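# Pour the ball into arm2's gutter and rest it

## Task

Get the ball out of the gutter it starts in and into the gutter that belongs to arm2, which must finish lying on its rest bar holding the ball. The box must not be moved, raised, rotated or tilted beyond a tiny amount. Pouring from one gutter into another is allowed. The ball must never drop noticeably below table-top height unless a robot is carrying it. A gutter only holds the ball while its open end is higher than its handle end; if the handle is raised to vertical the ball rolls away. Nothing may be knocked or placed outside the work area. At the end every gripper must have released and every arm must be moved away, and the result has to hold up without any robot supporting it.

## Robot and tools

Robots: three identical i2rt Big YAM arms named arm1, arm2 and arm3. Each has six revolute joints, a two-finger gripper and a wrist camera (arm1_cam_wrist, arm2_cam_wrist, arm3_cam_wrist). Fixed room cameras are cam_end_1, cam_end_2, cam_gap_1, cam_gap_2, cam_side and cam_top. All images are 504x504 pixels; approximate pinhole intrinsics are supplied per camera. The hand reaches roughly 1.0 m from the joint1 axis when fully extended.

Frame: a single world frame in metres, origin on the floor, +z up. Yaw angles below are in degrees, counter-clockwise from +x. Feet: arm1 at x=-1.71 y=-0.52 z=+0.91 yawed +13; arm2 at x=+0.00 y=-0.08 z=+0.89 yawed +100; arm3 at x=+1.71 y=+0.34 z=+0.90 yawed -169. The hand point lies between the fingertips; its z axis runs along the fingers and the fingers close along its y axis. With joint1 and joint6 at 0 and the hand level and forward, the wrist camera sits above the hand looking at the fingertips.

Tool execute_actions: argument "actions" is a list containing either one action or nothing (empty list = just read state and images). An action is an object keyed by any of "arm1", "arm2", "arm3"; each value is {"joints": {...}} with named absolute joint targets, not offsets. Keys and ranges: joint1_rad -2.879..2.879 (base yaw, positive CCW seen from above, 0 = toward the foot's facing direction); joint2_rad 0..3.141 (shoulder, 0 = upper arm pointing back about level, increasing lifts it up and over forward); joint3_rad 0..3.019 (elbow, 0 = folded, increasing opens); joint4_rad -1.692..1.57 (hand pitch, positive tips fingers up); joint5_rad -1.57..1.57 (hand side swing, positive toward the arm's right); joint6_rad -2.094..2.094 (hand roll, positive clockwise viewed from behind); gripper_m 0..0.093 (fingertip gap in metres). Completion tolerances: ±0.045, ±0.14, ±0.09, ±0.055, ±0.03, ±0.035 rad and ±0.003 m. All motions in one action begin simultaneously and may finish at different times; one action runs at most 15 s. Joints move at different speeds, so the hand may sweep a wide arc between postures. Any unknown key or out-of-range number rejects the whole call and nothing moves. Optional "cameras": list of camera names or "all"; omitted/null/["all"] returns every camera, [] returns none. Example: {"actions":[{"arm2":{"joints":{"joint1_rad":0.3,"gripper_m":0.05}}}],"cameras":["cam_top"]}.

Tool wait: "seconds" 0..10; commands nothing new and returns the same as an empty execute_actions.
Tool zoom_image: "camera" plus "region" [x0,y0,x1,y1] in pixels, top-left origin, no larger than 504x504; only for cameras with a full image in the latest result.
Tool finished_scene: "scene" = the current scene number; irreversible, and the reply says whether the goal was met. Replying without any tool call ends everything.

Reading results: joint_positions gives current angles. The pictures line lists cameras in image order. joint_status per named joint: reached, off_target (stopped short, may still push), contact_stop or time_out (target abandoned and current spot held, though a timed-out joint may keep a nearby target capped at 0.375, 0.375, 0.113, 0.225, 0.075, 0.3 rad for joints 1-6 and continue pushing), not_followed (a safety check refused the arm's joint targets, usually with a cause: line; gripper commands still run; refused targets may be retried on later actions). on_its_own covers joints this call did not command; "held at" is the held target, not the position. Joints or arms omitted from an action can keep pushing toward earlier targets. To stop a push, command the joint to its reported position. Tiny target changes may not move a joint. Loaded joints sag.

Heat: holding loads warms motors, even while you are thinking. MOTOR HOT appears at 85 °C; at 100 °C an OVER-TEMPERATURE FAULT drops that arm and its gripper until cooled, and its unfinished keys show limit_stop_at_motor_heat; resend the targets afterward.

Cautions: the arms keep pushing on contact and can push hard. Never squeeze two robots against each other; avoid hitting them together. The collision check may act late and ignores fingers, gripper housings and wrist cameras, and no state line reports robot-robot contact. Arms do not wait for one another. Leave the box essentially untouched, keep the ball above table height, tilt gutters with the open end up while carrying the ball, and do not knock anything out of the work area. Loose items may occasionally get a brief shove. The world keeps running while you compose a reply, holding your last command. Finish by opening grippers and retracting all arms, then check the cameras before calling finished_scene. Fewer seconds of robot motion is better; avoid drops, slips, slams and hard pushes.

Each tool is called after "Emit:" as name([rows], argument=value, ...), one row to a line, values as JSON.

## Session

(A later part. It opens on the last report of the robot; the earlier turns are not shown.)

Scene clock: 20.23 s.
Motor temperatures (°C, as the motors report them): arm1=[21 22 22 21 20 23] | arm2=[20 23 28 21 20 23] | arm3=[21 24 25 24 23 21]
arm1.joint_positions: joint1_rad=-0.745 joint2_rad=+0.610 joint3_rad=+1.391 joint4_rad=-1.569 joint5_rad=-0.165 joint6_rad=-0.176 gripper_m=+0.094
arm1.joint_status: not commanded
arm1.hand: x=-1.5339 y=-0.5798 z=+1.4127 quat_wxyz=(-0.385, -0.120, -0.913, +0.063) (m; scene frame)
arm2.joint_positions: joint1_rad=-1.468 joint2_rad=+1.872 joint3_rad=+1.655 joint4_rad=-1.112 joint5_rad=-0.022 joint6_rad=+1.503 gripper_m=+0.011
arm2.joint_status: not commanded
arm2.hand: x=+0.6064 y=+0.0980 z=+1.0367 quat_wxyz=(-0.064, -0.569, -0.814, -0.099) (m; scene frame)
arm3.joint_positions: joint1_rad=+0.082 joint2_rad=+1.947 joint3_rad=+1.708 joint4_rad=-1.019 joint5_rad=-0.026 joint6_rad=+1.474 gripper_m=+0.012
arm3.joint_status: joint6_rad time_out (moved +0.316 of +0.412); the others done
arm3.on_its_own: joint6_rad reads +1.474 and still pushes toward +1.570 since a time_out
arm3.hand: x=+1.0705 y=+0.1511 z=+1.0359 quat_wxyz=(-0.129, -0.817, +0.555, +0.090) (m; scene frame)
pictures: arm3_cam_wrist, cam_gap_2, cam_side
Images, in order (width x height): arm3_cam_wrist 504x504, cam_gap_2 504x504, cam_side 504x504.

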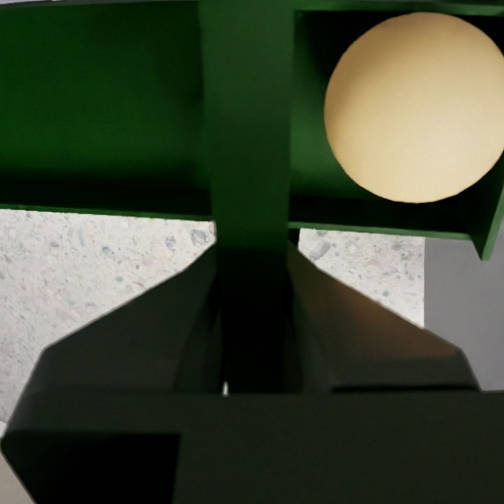

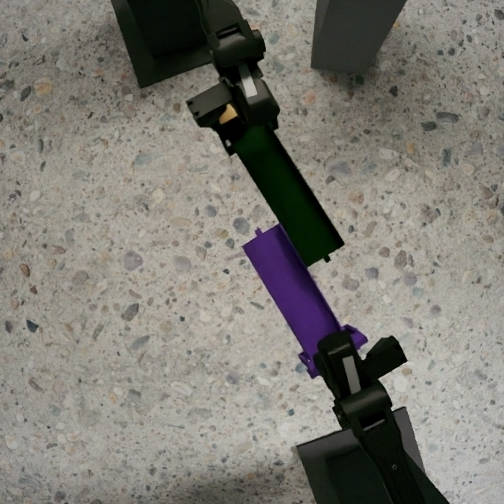

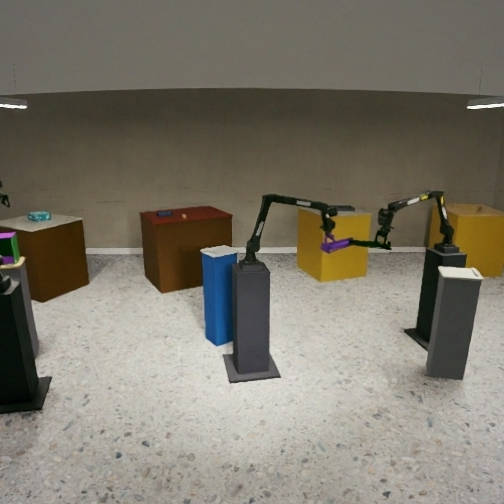

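Emit:
execute_actions([
  {"arm3":{"joints":{"joint1_rad":0.1,"joint6_rad":1.47}},"arm2":{"joints":{"joint1_rad":-1.3,"joint2_rad":1.96,"joint4_rad":-1.0}}},
], cameras=[])

Emit:
execute_actions([
  {"arm3":{"joints":{"joint3_rad":2.0,"joint4_rad":-1.2}}},
], cameras=[])

Emit:
execute_actions([
  {"arm3":{"joints":{"joint1_rad":0.05,"joint2_rad":2.03,"joint3_rad":2.23,"joint4_rad":-1.4,"joint5_rad":0,"joint6_rad":1.58}},"arm2":{"joints":{"joint1_rad":-1.51,"joint5_rad":0,"joint6_rad":1.58}}},
], cameras=["cam_gap_2","cam_side"])

Emit:
zoom_image(camera="cam_side", region=[290, 170, 420, 280])

Scene clock: 22.37 s.
Motor temperatures (°C, as the motors report them): arm1=[21 22 22 21 20 23] | arm2=[20 23 28 21 20 23] | arm3=[21 24 25 24 23 21]
arm1.joint_positions: joint1_rad=-0.745 joint2_rad=+0.610 joint3_rad=+1.391 joint4_rad=-1.569 joint5_rad=-0.165 joint6_rad=-0.176 gripper_m=+0.094
arm1.joint_status: not commanded
arm1.hand: x=-1.5339 y=-0.5798 z=+1.4127 quat_wxyz=(-0.385, -0.120, -0.913, +0.063) (m; scene frame)
arm2.joint_positions: joint1_rad=-1.302 joint2_rad=+1.987 joint3_rad=+1.655 joint4_rad=-1.016 joint5_rad=-0.001 joint6_rad=+1.555 gripper_m=+0.011
arm2.joint_status: all done
arm2.hand: x=+0.5895 y=+0.2018 z=+0.9709 quat_wxyz=(-0.057, -0.523, -0.845, -0.093) (m; scene frame)
arm3.joint_positions: joint1_rad=+0.097 joint2_rad=+1.947 joint3_rad=+1.708 joint4_rad=-1.019 joint5_rad=-0.003 joint6_rad=+1.474 gripper_m=+0.012
arm3.joint_status: all done
arm3.hand: x=+1.0722 y=+0.1453 z=+1.0359 quat_wxyz=(-0.123, -0.820, +0.551, +0.097) (m; scene frame)
pictures: none
No camera images: the call's "cameras" was empty. Leave "cameras" out to get every camera's image.

Scene clock: 23.43 s.
Motor temperatures (°C, as the motors report them): arm1=[21 22 22 21 20 23] | arm2=[20 23 29 21 20 23] | arm3=[21 24 25 24 23 21]
arm1.joint_positions: joint1_rad=-0.745 joint2_rad=+0.610 joint3_rad=+1.391 joint4_rad=-1.569 joint5_rad=-0.165 joint6_rad=-0.176 gripper_m=+0.094
arm1.joint_status: not commanded
arm1.hand: x=-1.5339 y=-0.5798 z=+1.4127 quat_wxyz=(-0.385, -0.120, -0.913, +0.063) (m; scene frame)
arm2.joint_positions: joint1_rad=-1.302 joint2_rad=+1.987 joint3_rad=+1.655 joint4_rad=-1.016 joint5_rad=-0.001 joint6_rad=+1.555 gripper_m=+0.011
arm2.joint_status: not commanded
arm2.hand: x=+0.5895 y=+0.2018 z=+0.9709 quat_wxyz=(-0.057, -0.523, -0.845, -0.093) (m; scene frame)
arm3.joint_positions: joint1_rad=+0.097 joint2_rad=+1.948 joint3_rad=+1.950 joint4_rad=-1.194 joint5_rad=-0.003 joint6_rad=+1.474 gripper_m=+0.012
arm3.joint_status: all done
arm3.hand: x=+1.0469 y=+0.1379 z=+1.1329 quat_wxyz=(-0.148, -0.815, +0.547, +0.118) (m; scene frame)
pictures: none
No camera images: the call's "cameras" was empty. Leave "cameras" out to get every camera's image.

Scene clock: 24.83 s.
Motor temperatures (°C, as the motors report them): arm1=[21 22 22 21 20 23] | arm2=[20 23 29 21 20 23] | arm3=[21 24 26 24 23 21]
arm1.joint_positions: joint1_rad=-0.745 joint2_rad=+0.610 joint3_rad=+1.391 joint4_rad=-1.569 joint5_rad=-0.165 joint6_rad=-0.176 gripper_m=+0.094
arm1.joint_status: not commanded
arm1.hand: x=-1.5339 y=-0.5798 z=+1.4127 quat_wxyz=(-0.385, -0.120, -0.913, +0.063) (m; scene frame)
arm2.joint_positions: joint1_rad=-1.503 joint2_rad=+1.987 joint3_rad=+1.655 joint4_rad=-1.016 joint5_rad=+0.000 joint6_rad=+1.566 gripper_m=+0.011
arm2.joint_status: all done
arm2.hand: x=+0.6338 y=+0.0782 z=+0.9704 quat_wxyz=(-0.066, -0.610, -0.785, -0.086) (m; scene frame)
arm3.joint_positions: joint1_rad=+0.053 joint2_rad=+2.058 joint3_rad=+2.171 joint4_rad=-1.392 joint5_rad=-0.002 joint6_rad=+1.568 gripper_m=+0.012
arm3.joint_status: all done
arm3.hand: x=+1.0270 y=+0.1650 z=+1.1434 quat_wxyz=(-0.116, -0.781, +0.607, +0.088) (m; scene frame)
pictures: cam_gap_2, cam_side
Images, in order (width x height): cam_gap_2 504x504, cam_side 504x504.

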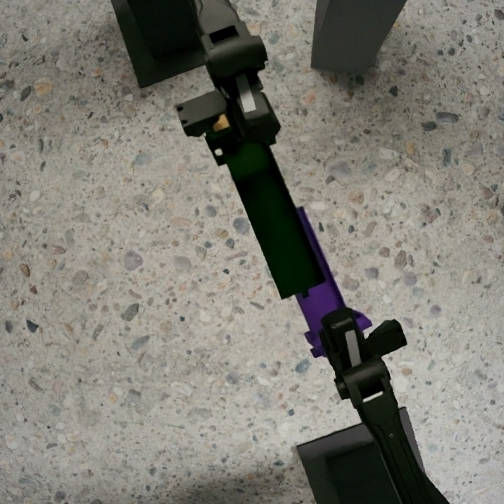

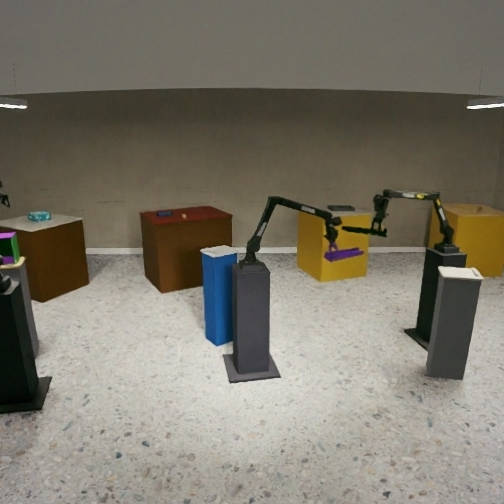

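Region (290, 170, 420, 280) of cam_side's 504x504 image, scaled by 3.877, with more detail than that image has; it fills the top 426 rows of this view, and the rest is white.

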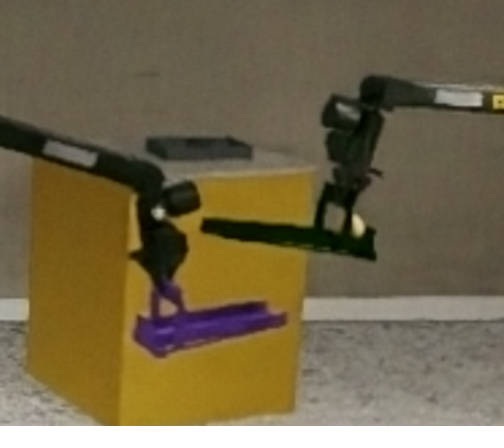

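Emit:
execute_actions([
  {"arm3":{"joints":{"joint1_rad":0.085,"joint3_rad":2.0,"joint4_rad":-1.28}}},
], cameras=["cam_gap_2","cam_side"])

Emit:
zoom_image(camera="cam_side", region=[290, 170, 420, 280])

Scene clock: 26.23 s.
Motor temperatures (°C, as the motors report them): arm1=[21 22 22 21 20 23] | arm2=[20 23 29 21 20 23] | arm3=[21 24 26 24 23 21]
arm1.joint_positions: joint1_rad=-0.745 joint2_rad=+0.610 joint3_rad=+1.391 joint4_rad=-1.569 joint5_rad=-0.165 joint6_rad=-0.176 gripper_m=+0.094
arm1.joint_status: not commanded
arm1.hand: x=-1.5339 y=-0.5798 z=+1.4127 quat_wxyz=(-0.385, -0.120, -0.913, +0.063) (m; scene frame)
arm2.joint_positions: joint1_rad=-1.503 joint2_rad=+1.987 joint3_rad=+1.655 joint4_rad=-1.016 joint5_rad=+0.000 joint6_rad=+1.566 gripper_m=+0.011
arm2.joint_status: not commanded
arm2.hand: x=+0.6338 y=+0.0782 z=+0.9704 quat_wxyz=(-0.066, -0.610, -0.785, -0.086) (m; scene frame)
arm3.joint_positions: joint1_rad=+0.076 joint2_rad=+2.059 joint3_rad=+1.974 joint4_rad=-1.300 joint5_rad=-0.002 joint6_rad=+1.568 gripper_m=+0.012
arm3.joint_status: all done
arm3.hand: x=+1.0544 y=+0.1552 z=+1.0618 quat_wxyz=(-0.076, -0.793, +0.602, +0.055) (m; scene frame)
pictures: cam_gap_2, cam_side
Images, in order (width x height): cam_gap_2 504x504, cam_side 504x504.

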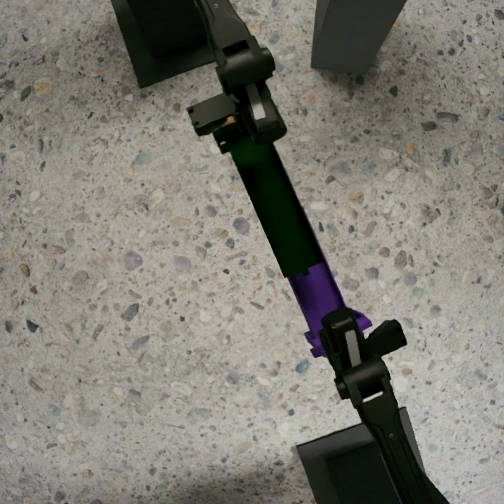

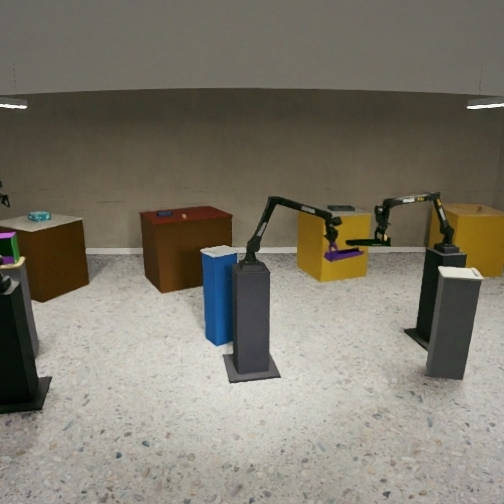

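Region (290, 170, 420, 280) of cam_side's 504x504 image, scaled by 3.877, with more detail than that image has; it fills the top 426 rows of this view, and the rest is white.

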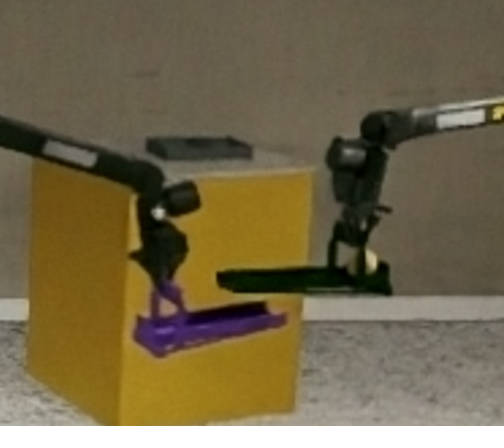

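Emit:
execute_actions([
  {"arm3":{"joints":{"joint4_rad":-1.43}}},
], cameras=["cam_gap_2","cam_side"])

Emit:
zoom_image(camera="cam_side", region=[290, 170, 420, 280])

Scene clock: 27.60 s.
Motor temperatures (°C, as the motors report them): arm1=[21 22 22 21 20 23] | arm2=[20 23 29 21 20 23] | arm3=[21 25 26 24 23 21]
arm1.joint_positions: joint1_rad=-0.745 joint2_rad=+0.610 joint3_rad=+1.391 joint4_rad=-1.569 joint5_rad=-0.165 joint6_rad=-0.176 gripper_m=+0.094
arm1.joint_status: not commanded
arm1.hand: x=-1.5339 y=-0.5798 z=+1.4127 quat_wxyz=(-0.385, -0.120, -0.913, +0.063) (m; scene frame)
arm2.joint_positions: joint1_rad=-1.503 joint2_rad=+1.987 joint3_rad=+1.655 joint4_rad=-1.016 joint5_rad=+0.000 joint6_rad=+1.566 gripper_m=+0.011
arm2.joint_status: not commanded
arm2.hand: x=+0.6338 y=+0.0782 z=+0.9704 quat_wxyz=(-0.066, -0.610, -0.785, -0.086) (m; scene frame)
arm3.joint_positions: joint1_rad=+0.076 joint2_rad=+2.059 joint3_rad=+1.974 joint4_rad=-1.419 joint5_rad=-0.002 joint6_rad=+1.568 gripper_m=+0.012
arm3.joint_status: all done
arm3.hand: x=+1.0825 y=+0.1630 z=+1.0581 quat_wxyz=(-0.028, -0.796, +0.604, +0.019) (m; scene frame)
pictures: cam_gap_2, cam_side
Images, in order (width x height): cam_gap_2 504x504, cam_side 504x504.

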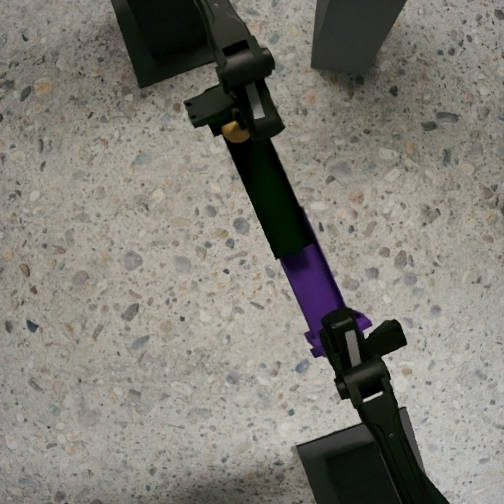

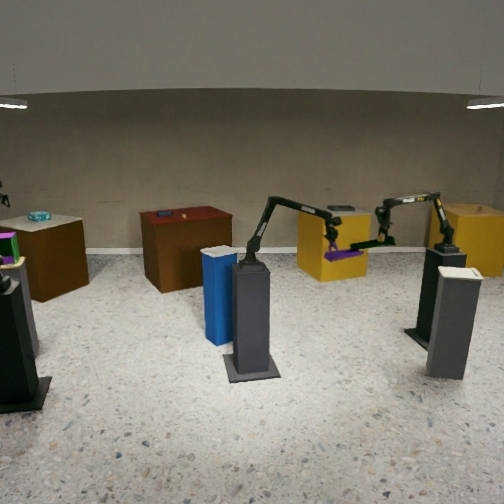

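Region (290, 170, 420, 280) of cam_side's 504x504 image, scaled by 3.877, with more detail than that image has; it fills the top 426 rows of this view, and the rest is white.

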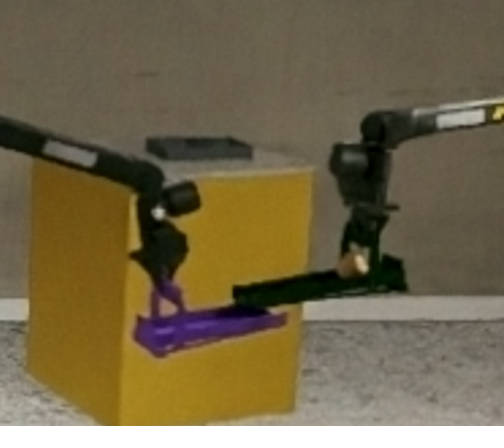

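Emit:
wait(seconds=2)

Scene clock: 29.80 s.
Motor temperatures (°C, as the motors report them): arm1=[21 22 23 21 20 23] | arm2=[20 23 30 21 20 23] | arm3=[21 25 26 24 23 21]
arm1.joint_positions: joint1_rad=-0.745 joint2_rad=+0.610 joint3_rad=+1.391 joint4_rad=-1.569 joint5_rad=-0.165 joint6_rad=-0.176 gripper_m=+0.094
arm1.joint_status: not commanded
arm1.hand: x=-1.5339 y=-0.5798 z=+1.4127 quat_wxyz=(-0.385, -0.120, -0.913, +0.063) (m; scene frame)
arm2.joint_positions: joint1_rad=-1.503 joint2_rad=+1.987 joint3_rad=+1.655 joint4_rad=-1.015 joint5_rad=+0.000 joint6_rad=+1.567 gripper_m=+0.011
arm2.joint_status: not commanded
arm2.hand: x=+0.6340 y=+0.0782 z=+0.9705 quat_wxyz=(-0.066, -0.611, -0.784, -0.087) (m; scene frame)
arm3.joint_positions: joint1_rad=+0.076 joint2_rad=+2.059 joint3_rad=+1.974 joint4_rad=-1.420 joint5_rad=-0.002 joint6_rad=+1.568 gripper_m=+0.012
arm3.joint_status: all done
arm3.hand: x=+1.0825 y=+0.1630 z=+1.0581 quat_wxyz=(-0.028, -0.796, +0.604, +0.019) (m; scene frame)
wait: 2.00 s; at rest by 0.07 s
pictures: arm1_cam_wrist, arm2_cam_wrist, arm3_cam_wrist, cam_end_1, cam_end_2, cam_gap_1, cam_gap_2, cam_side, cam_top
Images, in order (width x height): arm1_cam_wrist 504x504, arm2_cam_wrist 504x504, arm3_cam_wrist 504x504, cam_end_1 504x504, cam_end_2 504x504, cam_gap_1 504x504, cam_gap_2 504x504, cam_side 504x504, cam_top 504x504.

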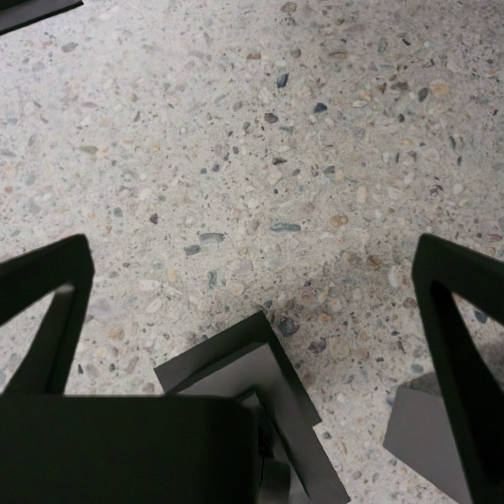

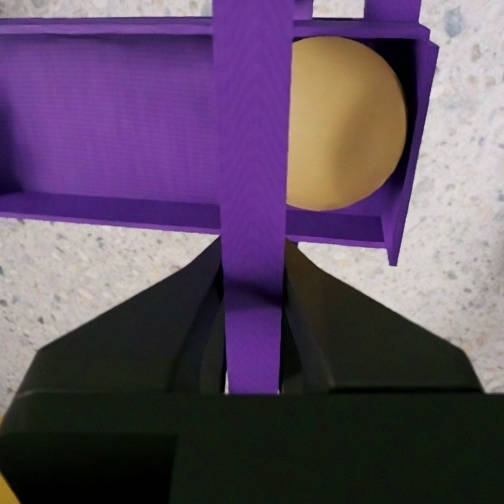

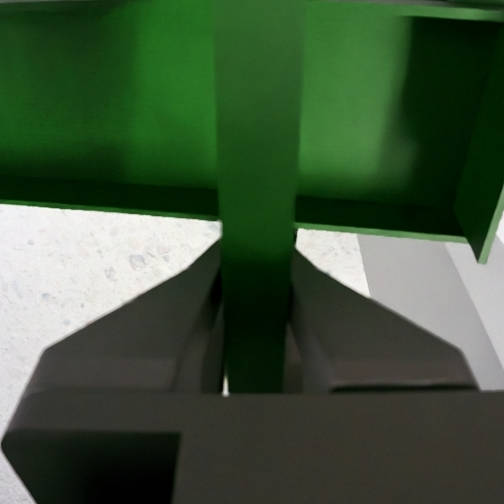

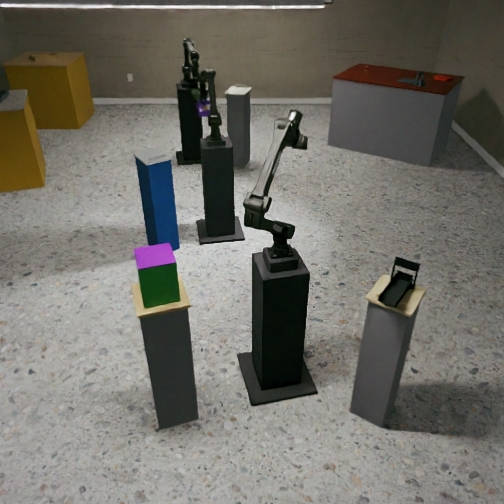

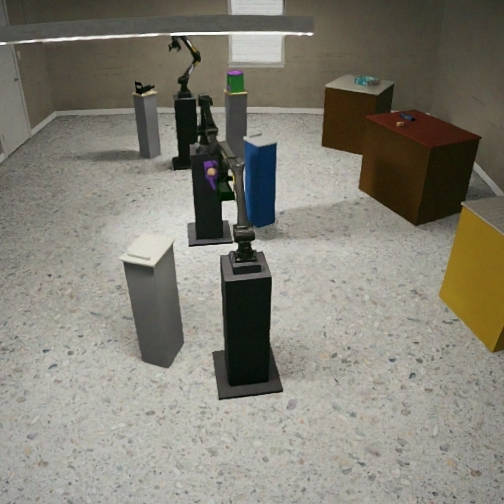

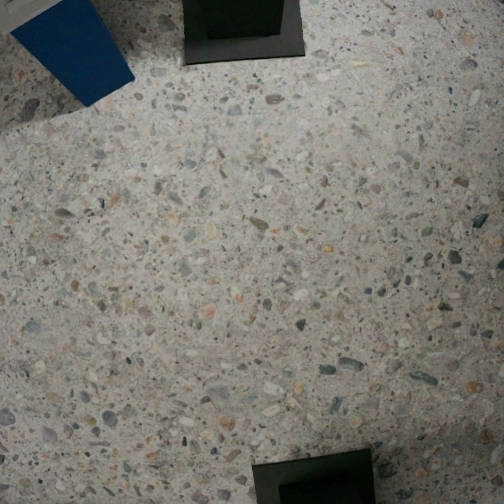

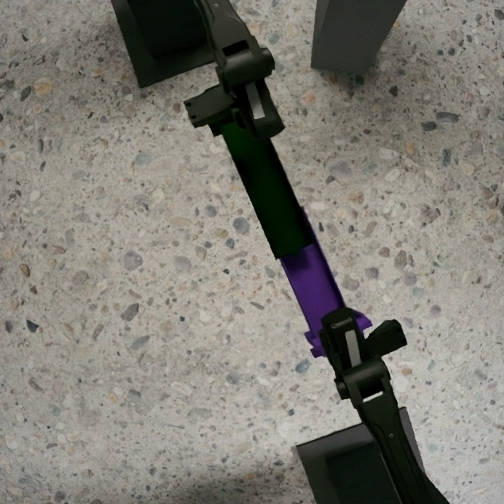

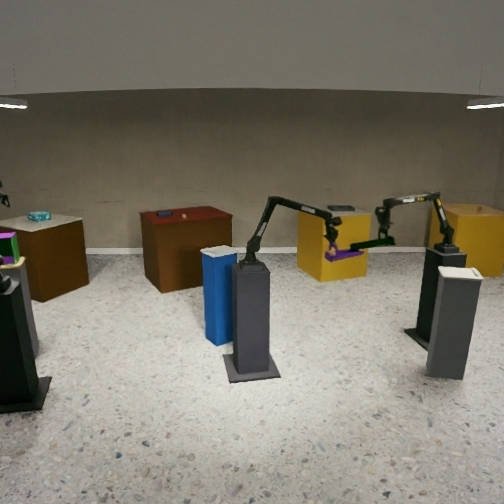

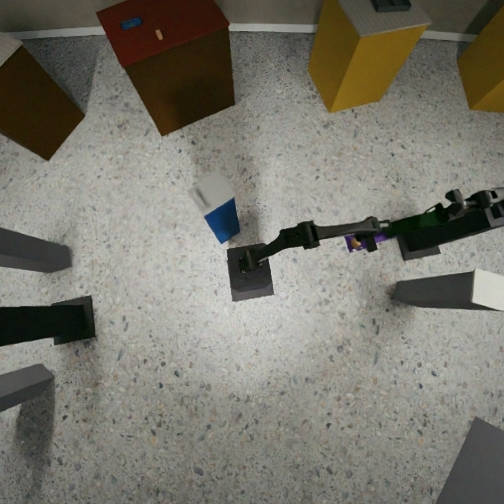

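Emit:
execute_actions([
  {"arm3":{"joints":{"joint1_rad":0.4,"joint2_rad":1.92}}},
], cameras=[])

Emit:
execute_actions([
  {"arm3":{"joints":{"joint1_rad":0.99,"joint4_rad":-1.6,"joint5_rad":-0.18,"joint6_rad":-0.16}},"arm2":{"joints":{"joint1_rad":-1.1,"joint2_rad":1.84,"joint4_rad":-1.0,"joint5_rad":-0.16,"joint6_rad":1.15}}},
], cameras=["arm2_cam_wrist"])

Emit:
execute_actions([
  {"arm3":{"joints":{"joint3_rad":1.62,"joint4_rad":-1.23}},"arm2":{"joints":{"joint1_rad":-0.65,"joint4_rad":-1.12,"joint5_rad":-0.31,"joint6_rad":0.7}}},
], cameras=["arm2_cam_wrist"])

Emit:
execute_actions([
  {"arm2":{"joints":{"joint1_rad":-0.2,"joint4_rad":-1.29,"joint5_rad":-0.4,"joint6_rad":0.22}}},
], cameras=["arm2_cam_wrist"])

Emit:
execute_actions([
  {"arm2":{"joints":{"joint1_rad":0.155,"joint4_rad":-1.4,"joint6_rad":-0.27}}},
], cameras=["arm2_cam_wrist"])

Emit:
execute_actions([
  {"arm2":{"joints":{"joint3_rad":1.49,"joint4_rad":-1.18,"joint5_rad":-0.2}}},
], cameras=["arm2_cam_wrist","cam_end_2"])

Scene clock: 31.93 s.
Motor temperatures (°C, as the motors report them): arm1=[21 22 23 21 20 23] | arm2=[20 24 30 21 20 23] | arm3=[21 25 26 24 23 21]
arm1.joint_positions: joint1_rad=-0.745 joint2_rad=+0.610 joint3_rad=+1.391 joint4_rad=-1.569 joint5_rad=-0.165 joint6_rad=-0.176 gripper_m=+0.094
arm1.joint_status: not commanded
arm1.hand: x=-1.5339 y=-0.5798 z=+1.4127 quat_wxyz=(-0.385, -0.120, -0.913, +0.063) (m; scene frame)
arm2.joint_positions: joint1_rad=-1.503 joint2_rad=+1.987 joint3_rad=+1.655 joint4_rad=-1.015 joint5_rad=+0.000 joint6_rad=+1.567 gripper_m=+0.011
arm2.joint_status: not commanded
arm2.hand: x=+0.6340 y=+0.0782 z=+0.9705 quat_wxyz=(-0.066, -0.611, -0.784, -0.087) (m; scene frame)
arm3.joint_positions: joint1_rad=+0.395 joint2_rad=+1.930 joint3_rad=+1.974 joint4_rad=-1.421 joint5_rad=-0.001 joint6_rad=+1.569 gripper_m=+0.012
arm3.joint_status: all done
arm3.hand: x=+1.1762 y=-0.0210 z=+1.1396 quat_wxyz=(-0.087, -0.878, +0.469, +0.045) (m; scene frame)
pictures: none
No camera images: the call's "cameras" was empty. Leave "cameras" out to get every camera's image.

Scene clock: 34.17 s.
Motor temperatures (°C, as the motors report them): arm1=[21 22 23 21 20 23] | arm2=[20 24 30 21 20 23] | arm3=[21 25 26 24 23 21]
arm1.joint_positions: joint1_rad=-0.745 joint2_rad=+0.610 joint3_rad=+1.391 joint4_rad=-1.569 joint5_rad=-0.165 joint6_rad=-0.176 gripper_m=+0.094
arm1.joint_status: not commanded
arm1.hand: x=-1.5339 y=-0.5798 z=+1.4127 quat_wxyz=(-0.385, -0.120, -0.913, +0.063) (m; scene frame)
arm2.joint_positions: joint1_rad=-1.107 joint2_rad=+1.851 joint3_rad=+1.655 joint4_rad=-1.010 joint5_rad=-0.156 joint6_rad=+1.167 gripper_m=+0.011
arm2.joint_status: all done
arm2.hand: x=+0.5090 y=+0.3325 z=+1.0598 quat_wxyz=(-0.048, -0.241, -0.951, -0.190) (m; scene frame)
arm3.joint_positions: joint1_rad=+0.986 joint2_rad=+1.933 joint3_rad=+1.974 joint4_rad=-1.589 joint5_rad=-0.177 joint6_rad=-0.146 gripper_m=+0.012
arm3.joint_status: all done
arm3.hand: x=+1.5112 y=-0.2339 z=+1.1367 quat_wxyz=(-0.083, -0.785, -0.614, -0.033) (m; scene frame)
pictures: arm2_cam_wrist
Images, in order (width x height): arm2_cam_wrist 504x504.

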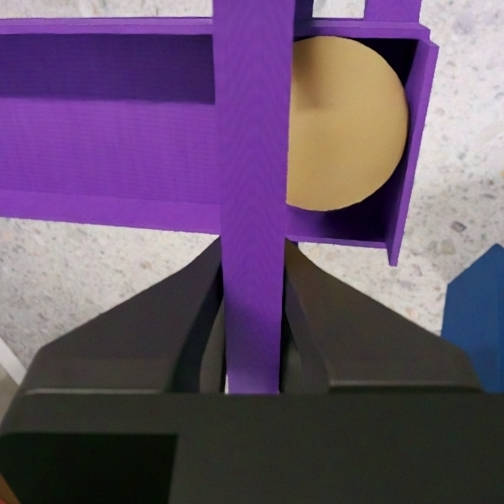

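Scene clock: 35.77 s.
Motor temperatures (°C, as the motors report them): arm1=[21 22 23 21 20 23] | arm2=[20 24 30 21 20 23] | arm3=[21 25 26 24 23 21]
arm1.joint_positions: joint1_rad=-0.745 joint2_rad=+0.610 joint3_rad=+1.391 joint4_rad=-1.569 joint5_rad=-0.165 joint6_rad=-0.176 gripper_m=+0.094
arm1.joint_status: not commanded
arm1.hand: x=-1.5339 y=-0.5798 z=+1.4127 quat_wxyz=(-0.385, -0.120, -0.913, +0.063) (m; scene frame)
arm2.joint_positions: joint1_rad=-0.657 joint2_rad=+1.851 joint3_rad=+1.655 joint4_rad=-1.118 joint5_rad=-0.304 joint6_rad=+0.717 gripper_m=+0.011
arm2.joint_status: all done
arm2.hand: x=+0.2453 y=+0.5001 z=+1.0594 quat_wxyz=(+0.043, +0.201, -0.959, -0.194) (m; scene frame)
arm3.joint_positions: joint1_rad=+0.986 joint2_rad=+1.942 joint3_rad=+1.599 joint4_rad=-1.245 joint5_rad=-0.177 joint6_rad=-0.148 gripper_m=+0.012
arm3.joint_status: all done
arm3.hand: x=+1.5220 y=-0.2080 z=+0.9907 quat_wxyz=(-0.074, -0.785, -0.613, -0.050) (m; scene frame)
pictures: arm2_cam_wrist
Images, in order (width x height): arm2_cam_wrist 504x504.

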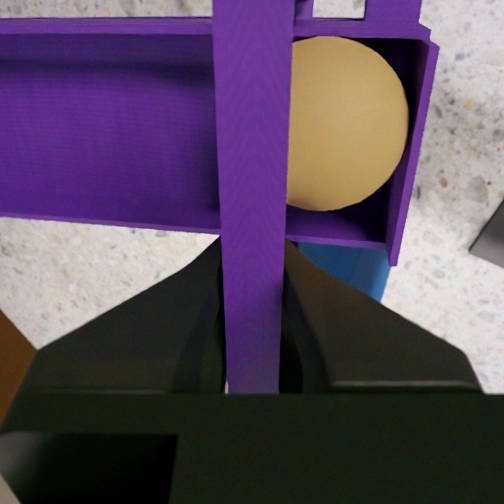

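Scene clock: 37.30 s.
Motor temperatures (°C, as the motors report them): arm1=[21 22 23 21 20 23] | arm2=[20 24 30 21 20 23] | arm3=[21 25 26 24 23 21]
arm1.joint_positions: joint1_rad=-0.745 joint2_rad=+0.610 joint3_rad=+1.391 joint4_rad=-1.569 joint5_rad=-0.165 joint6_rad=-0.176 gripper_m=+0.094
arm1.joint_status: not commanded
arm1.hand: x=-1.5339 y=-0.5798 z=+1.4127 quat_wxyz=(-0.385, -0.120, -0.913, +0.063) (m; scene frame)
arm2.joint_positions: joint1_rad=-0.207 joint2_rad=+1.851 joint3_rad=+1.655 joint4_rad=-1.285 joint5_rad=-0.393 joint6_rad=+0.237 gripper_m=+0.011
arm2.joint_status: all done
arm2.hand: x=-0.0467 y=+0.5094 z=+1.0597 quat_wxyz=(+0.126, +0.601, -0.773, -0.159) (m; scene frame)
arm3.joint_positions: joint1_rad=+0.986 joint2_rad=+1.942 joint3_rad=+1.599 joint4_rad=-1.245 joint5_rad=-0.177 joint6_rad=-0.148 gripper_m=+0.012
arm3.joint_status: not commanded
arm3.hand: x=+1.5220 y=-0.2080 z=+0.9907 quat_wxyz=(-0.074, -0.785, -0.613, -0.050) (m; scene frame)
pictures: arm2_cam_wrist
Images, in order (width x height): arm2_cam_wrist 504x504.

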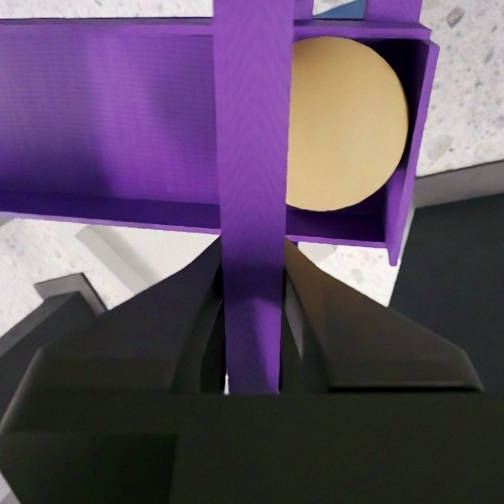

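Scene clock: 38.83 s.
Motor temperatures (°C, as the motors report them): arm1=[21 22 23 21 20 23] | arm2=[20 24 31 21 20 23] | arm3=[21 25 26 24 23 21]
arm1.joint_positions: joint1_rad=-0.745 joint2_rad=+0.610 joint3_rad=+1.391 joint4_rad=-1.569 joint5_rad=-0.165 joint6_rad=-0.176 gripper_m=+0.094
arm1.joint_status: not commanded
arm1.hand: x=-1.5339 y=-0.5798 z=+1.4127 quat_wxyz=(-0.385, -0.120, -0.913, +0.063) (m; scene frame)
arm2.joint_positions: joint1_rad=+0.148 joint2_rad=+1.851 joint3_rad=+1.655 joint4_rad=-1.393 joint5_rad=-0.393 joint6_rad=-0.254 gripper_m=+0.011
arm2.joint_status: all done
arm2.hand: x=-0.2407 y=+0.4322 z=+1.0599 quat_wxyz=(+0.150, +0.861, -0.468, -0.129) (m; scene frame)
arm3.joint_positions: joint1_rad=+0.986 joint2_rad=+1.942 joint3_rad=+1.599 joint4_rad=-1.245 joint5_rad=-0.177 joint6_rad=-0.148 gripper_m=+0.012
arm3.joint_status: not commanded
arm3.hand: x=+1.5220 y=-0.2080 z=+0.9907 quat_wxyz=(-0.074, -0.785, -0.613, -0.050) (m; scene frame)
pictures: arm2_cam_wrist
Images, in order (width x height): arm2_cam_wrist 504x504.

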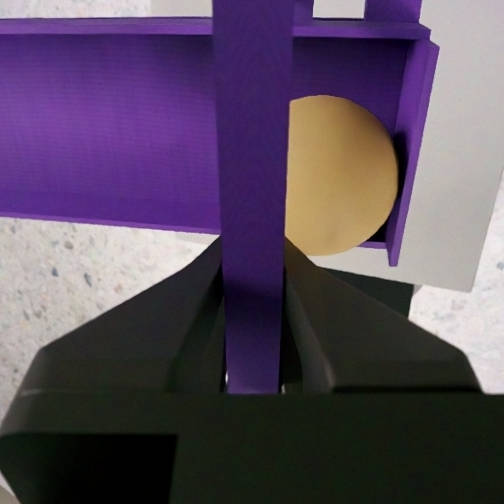

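Scene clock: 39.93 s.
Motor temperatures (°C, as the motors report them): arm1=[21 22 23 21 20 23] | arm2=[20 24 31 21 20 23] | arm3=[21 25 26 24 23 21]
arm1.joint_positions: joint1_rad=-0.745 joint2_rad=+0.610 joint3_rad=+1.391 joint4_rad=-1.569 joint5_rad=-0.165 joint6_rad=-0.176 gripper_m=+0.094
arm1.joint_status: not commanded
arm1.hand: x=-1.5339 y=-0.5798 z=+1.4127 quat_wxyz=(-0.385, -0.120, -0.913, +0.063) (m; scene frame)
arm2.joint_positions: joint1_rad=+0.148 joint2_rad=+1.856 joint3_rad=+1.470 joint4_rad=-1.189 joint5_rad=-0.197 joint6_rad=-0.255 gripper_m=+0.011
arm2.joint_status: all done
arm2.hand: x=-0.2057 y=+0.4276 z=+0.9796 quat_wxyz=(+0.074, +0.875, -0.473, -0.069) (m; scene frame)
arm3.joint_positions: joint1_rad=+0.986 joint2_rad=+1.942 joint3_rad=+1.599 joint4_rad=-1.245 joint5_rad=-0.177 joint6_rad=-0.148 gripper_m=+0.012
arm3.joint_status: not commanded
arm3.hand: x=+1.5220 y=-0.2080 z=+0.9907 quat_wxyz=(-0.074, -0.785, -0.613, -0.050) (m; scene frame)
pictures: arm2_cam_wrist, cam_end_2
Images, in order (width x height): arm2_cam_wrist 504x504, cam_end_2 504x504.

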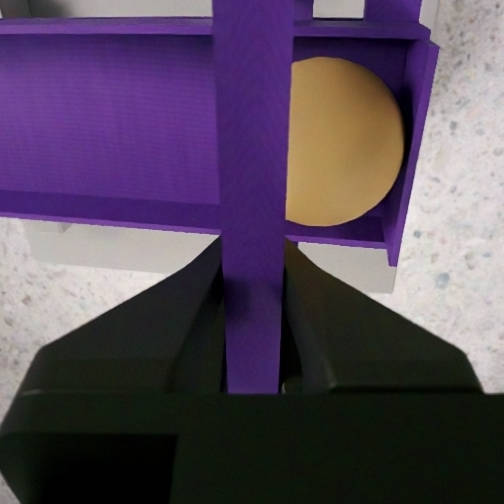

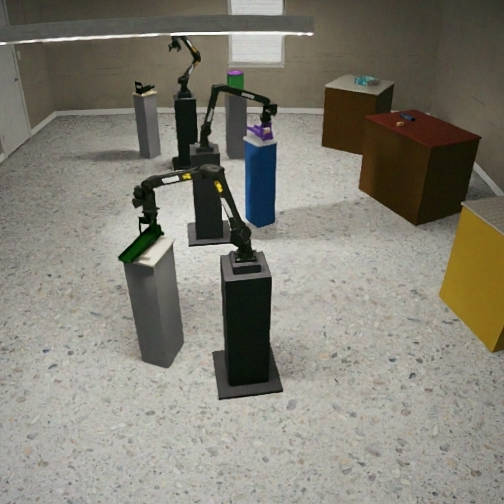

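Emit:
execute_actions([
  {"arm2":{"joints":{"joint3_rad":1.435,"joint4_rad":-1.13}},"arm3":{"joints":{"joint3_rad":1.555,"joint4_rad":-1.16}}},
], cameras=[])

Emit:
execute_actions([
  {"arm2":{"joints":{"gripper_m":0.05}},"arm3":{"joints":{"gripper_m":0.05}}},
], cameras=[])

Emit:
execute_actions([
  {"arm2":{"joints":{"joint3_rad":1.85,"joint4_rad":-1.5}},"arm3":{"joints":{"joint3_rad":1.95,"joint4_rad":-1.5}}},
], cameras=["arm2_cam_wrist","cam_end_1","cam_side"])

Scene clock: 41.20 s.
Motor temperatures (°C, as the motors report them): arm1=[21 22 23 21 20 23] | arm2=[20 24 30 21 20 23] | arm3=[21 25 26 24 23 21]
arm1.joint_positions: joint1_rad=-0.745 joint2_rad=+0.610 joint3_rad=+1.391 joint4_rad=-1.569 joint5_rad=-0.165 joint6_rad=-0.176 gripper_m=+0.094
arm1.joint_status: not commanded
arm1.hand: x=-1.5339 y=-0.5798 z=+1.4127 quat_wxyz=(-0.385, -0.120, -0.913, +0.063) (m; scene frame)
arm2.joint_positions: joint1_rad=+0.148 joint2_rad=+1.856 joint3_rad=+1.423 joint4_rad=-1.140 joint5_rad=-0.197 joint6_rad=-0.255 gripper_m=+0.011
arm2.joint_status: all done
arm2.hand: x=-0.2036 y=+0.4211 z=+0.9630 quat_wxyz=(+0.074, +0.875, -0.473, -0.069) (m; scene frame)
arm3.joint_positions: joint1_rad=+0.986 joint2_rad=+1.941 joint3_rad=+1.538 joint4_rad=-1.175 joint5_rad=-0.177 joint6_rad=-0.148 gripper_m=+0.012
arm3.joint_status: all done
arm3.hand: x=+1.5244 y=-0.2022 z=+0.9694 quat_wxyz=(-0.076, -0.785, -0.614, -0.046) (m; scene frame)
pictures: none
No camera images: the call's "cameras" was empty. Leave "cameras" out to get every camera's image.

Scene clock: 41.80 s.
Motor temperatures (°C, as the motors report them): arm1=[21 22 23 21 20 23] | arm2=[20 24 30 21 20 23] | arm3=[21 25 26 24 23 21]
arm1.joint_positions: joint1_rad=-0.745 joint2_rad=+0.610 joint3_rad=+1.391 joint4_rad=-1.569 joint5_rad=-0.165 joint6_rad=-0.176 gripper_m=+0.094
arm1.joint_status: not commanded
arm1.hand: x=-1.5339 y=-0.5798 z=+1.4127 quat_wxyz=(-0.385, -0.120, -0.913, +0.063) (m; scene frame)
arm2.joint_positions: joint1_rad=+0.148 joint2_rad=+1.856 joint3_rad=+1.423 joint4_rad=-1.139 joint5_rad=-0.198 joint6_rad=-0.255 gripper_m=+0.050
arm2.joint_status: all done
arm2.hand: x=-0.2039 y=+0.4214 z=+0.9633 quat_wxyz=(+0.074, +0.875, -0.473, -0.070) (m; scene frame)
arm3.joint_positions: joint1_rad=+0.986 joint2_rad=+1.940 joint3_rad=+1.538 joint4_rad=-1.175 joint5_rad=-0.177 joint6_rad=-0.148 gripper_m=+0.050
arm3.joint_status: all done
arm3.hand: x=+1.5244 y=-0.2024 z=+0.9698 quat_wxyz=(-0.077, -0.785, -0.614, -0.045) (m; scene frame)
pictures: none
No camera images: the call's "cameras" was empty. Leave "cameras" out to get every camera's image.

Scene clock: 42.97 s.
Motor temperatures (°C, as the motors report them): arm1=[21 22 23 21 20 23] | arm2=[20 24 31 21 20 23] | arm3=[21 25 26 24 23 21]
arm1.joint_positions: joint1_rad=-0.745 joint2_rad=+0.610 joint3_rad=+1.391 joint4_rad=-1.569 joint5_rad=-0.165 joint6_rad=-0.176 gripper_m=+0.094
arm1.joint_status: not commanded
arm1.hand: x=-1.5339 y=-0.5798 z=+1.4127 quat_wxyz=(-0.385, -0.120, -0.913, +0.063) (m; scene frame)
arm2.joint_positions: joint1_rad=+0.148 joint2_rad=+1.837 joint3_rad=+1.808 joint4_rad=-1.492 joint5_rad=-0.198 joint6_rad=-0.255 gripper_m=+0.050
arm2.joint_status: all done
arm2.hand: x=-0.2160 y=+0.4599 z=+1.1157 quat_wxyz=(+0.057, +0.876, -0.470, -0.089) (m; scene frame)
arm3.joint_positions: joint1_rad=+0.986 joint2_rad=+1.920 joint3_rad=+1.913 joint4_rad=-1.487 joint5_rad=-0.178 joint6_rad=-0.148 gripper_m=+0.050
arm3.joint_status: all done
arm3.hand: x=+1.5079 y=-0.2424 z=+1.1213 quat_wxyz=(-0.097, -0.782, -0.616, -0.010) (m; scene frame)
pictures: arm2_cam_wrist, cam_end_1, cam_side
Images, in order (width x height): arm2_cam_wrist 504x504, cam_end_1 504x504, cam_side 504x504.

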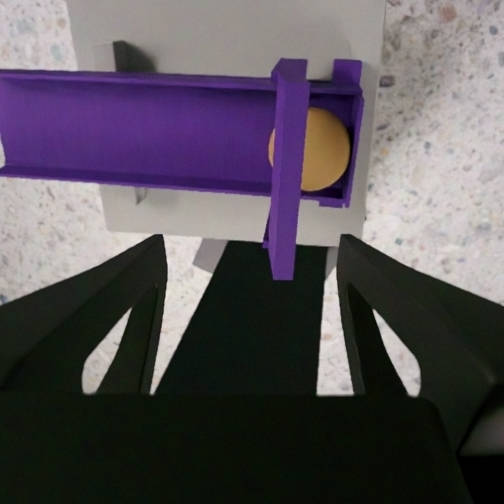

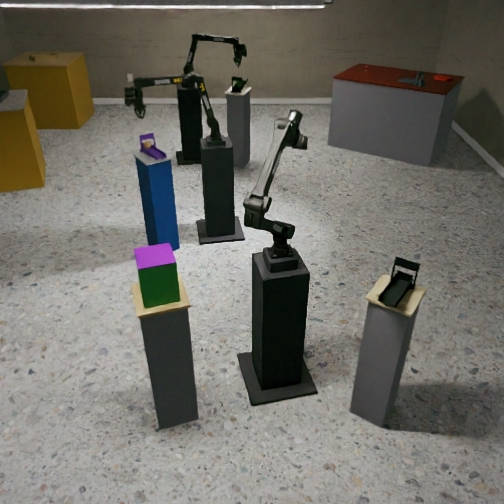

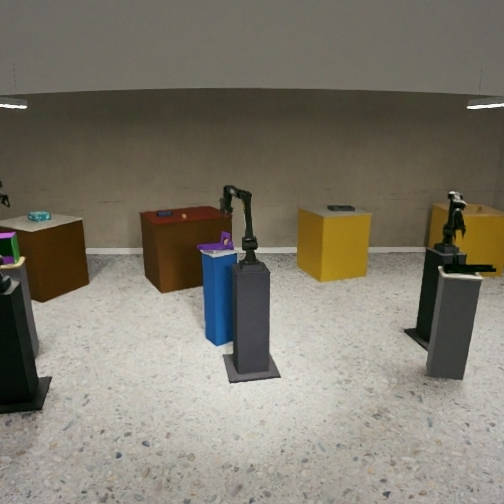

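Emit:
finished_scene(scene=1)

The scene is finished: the task was done.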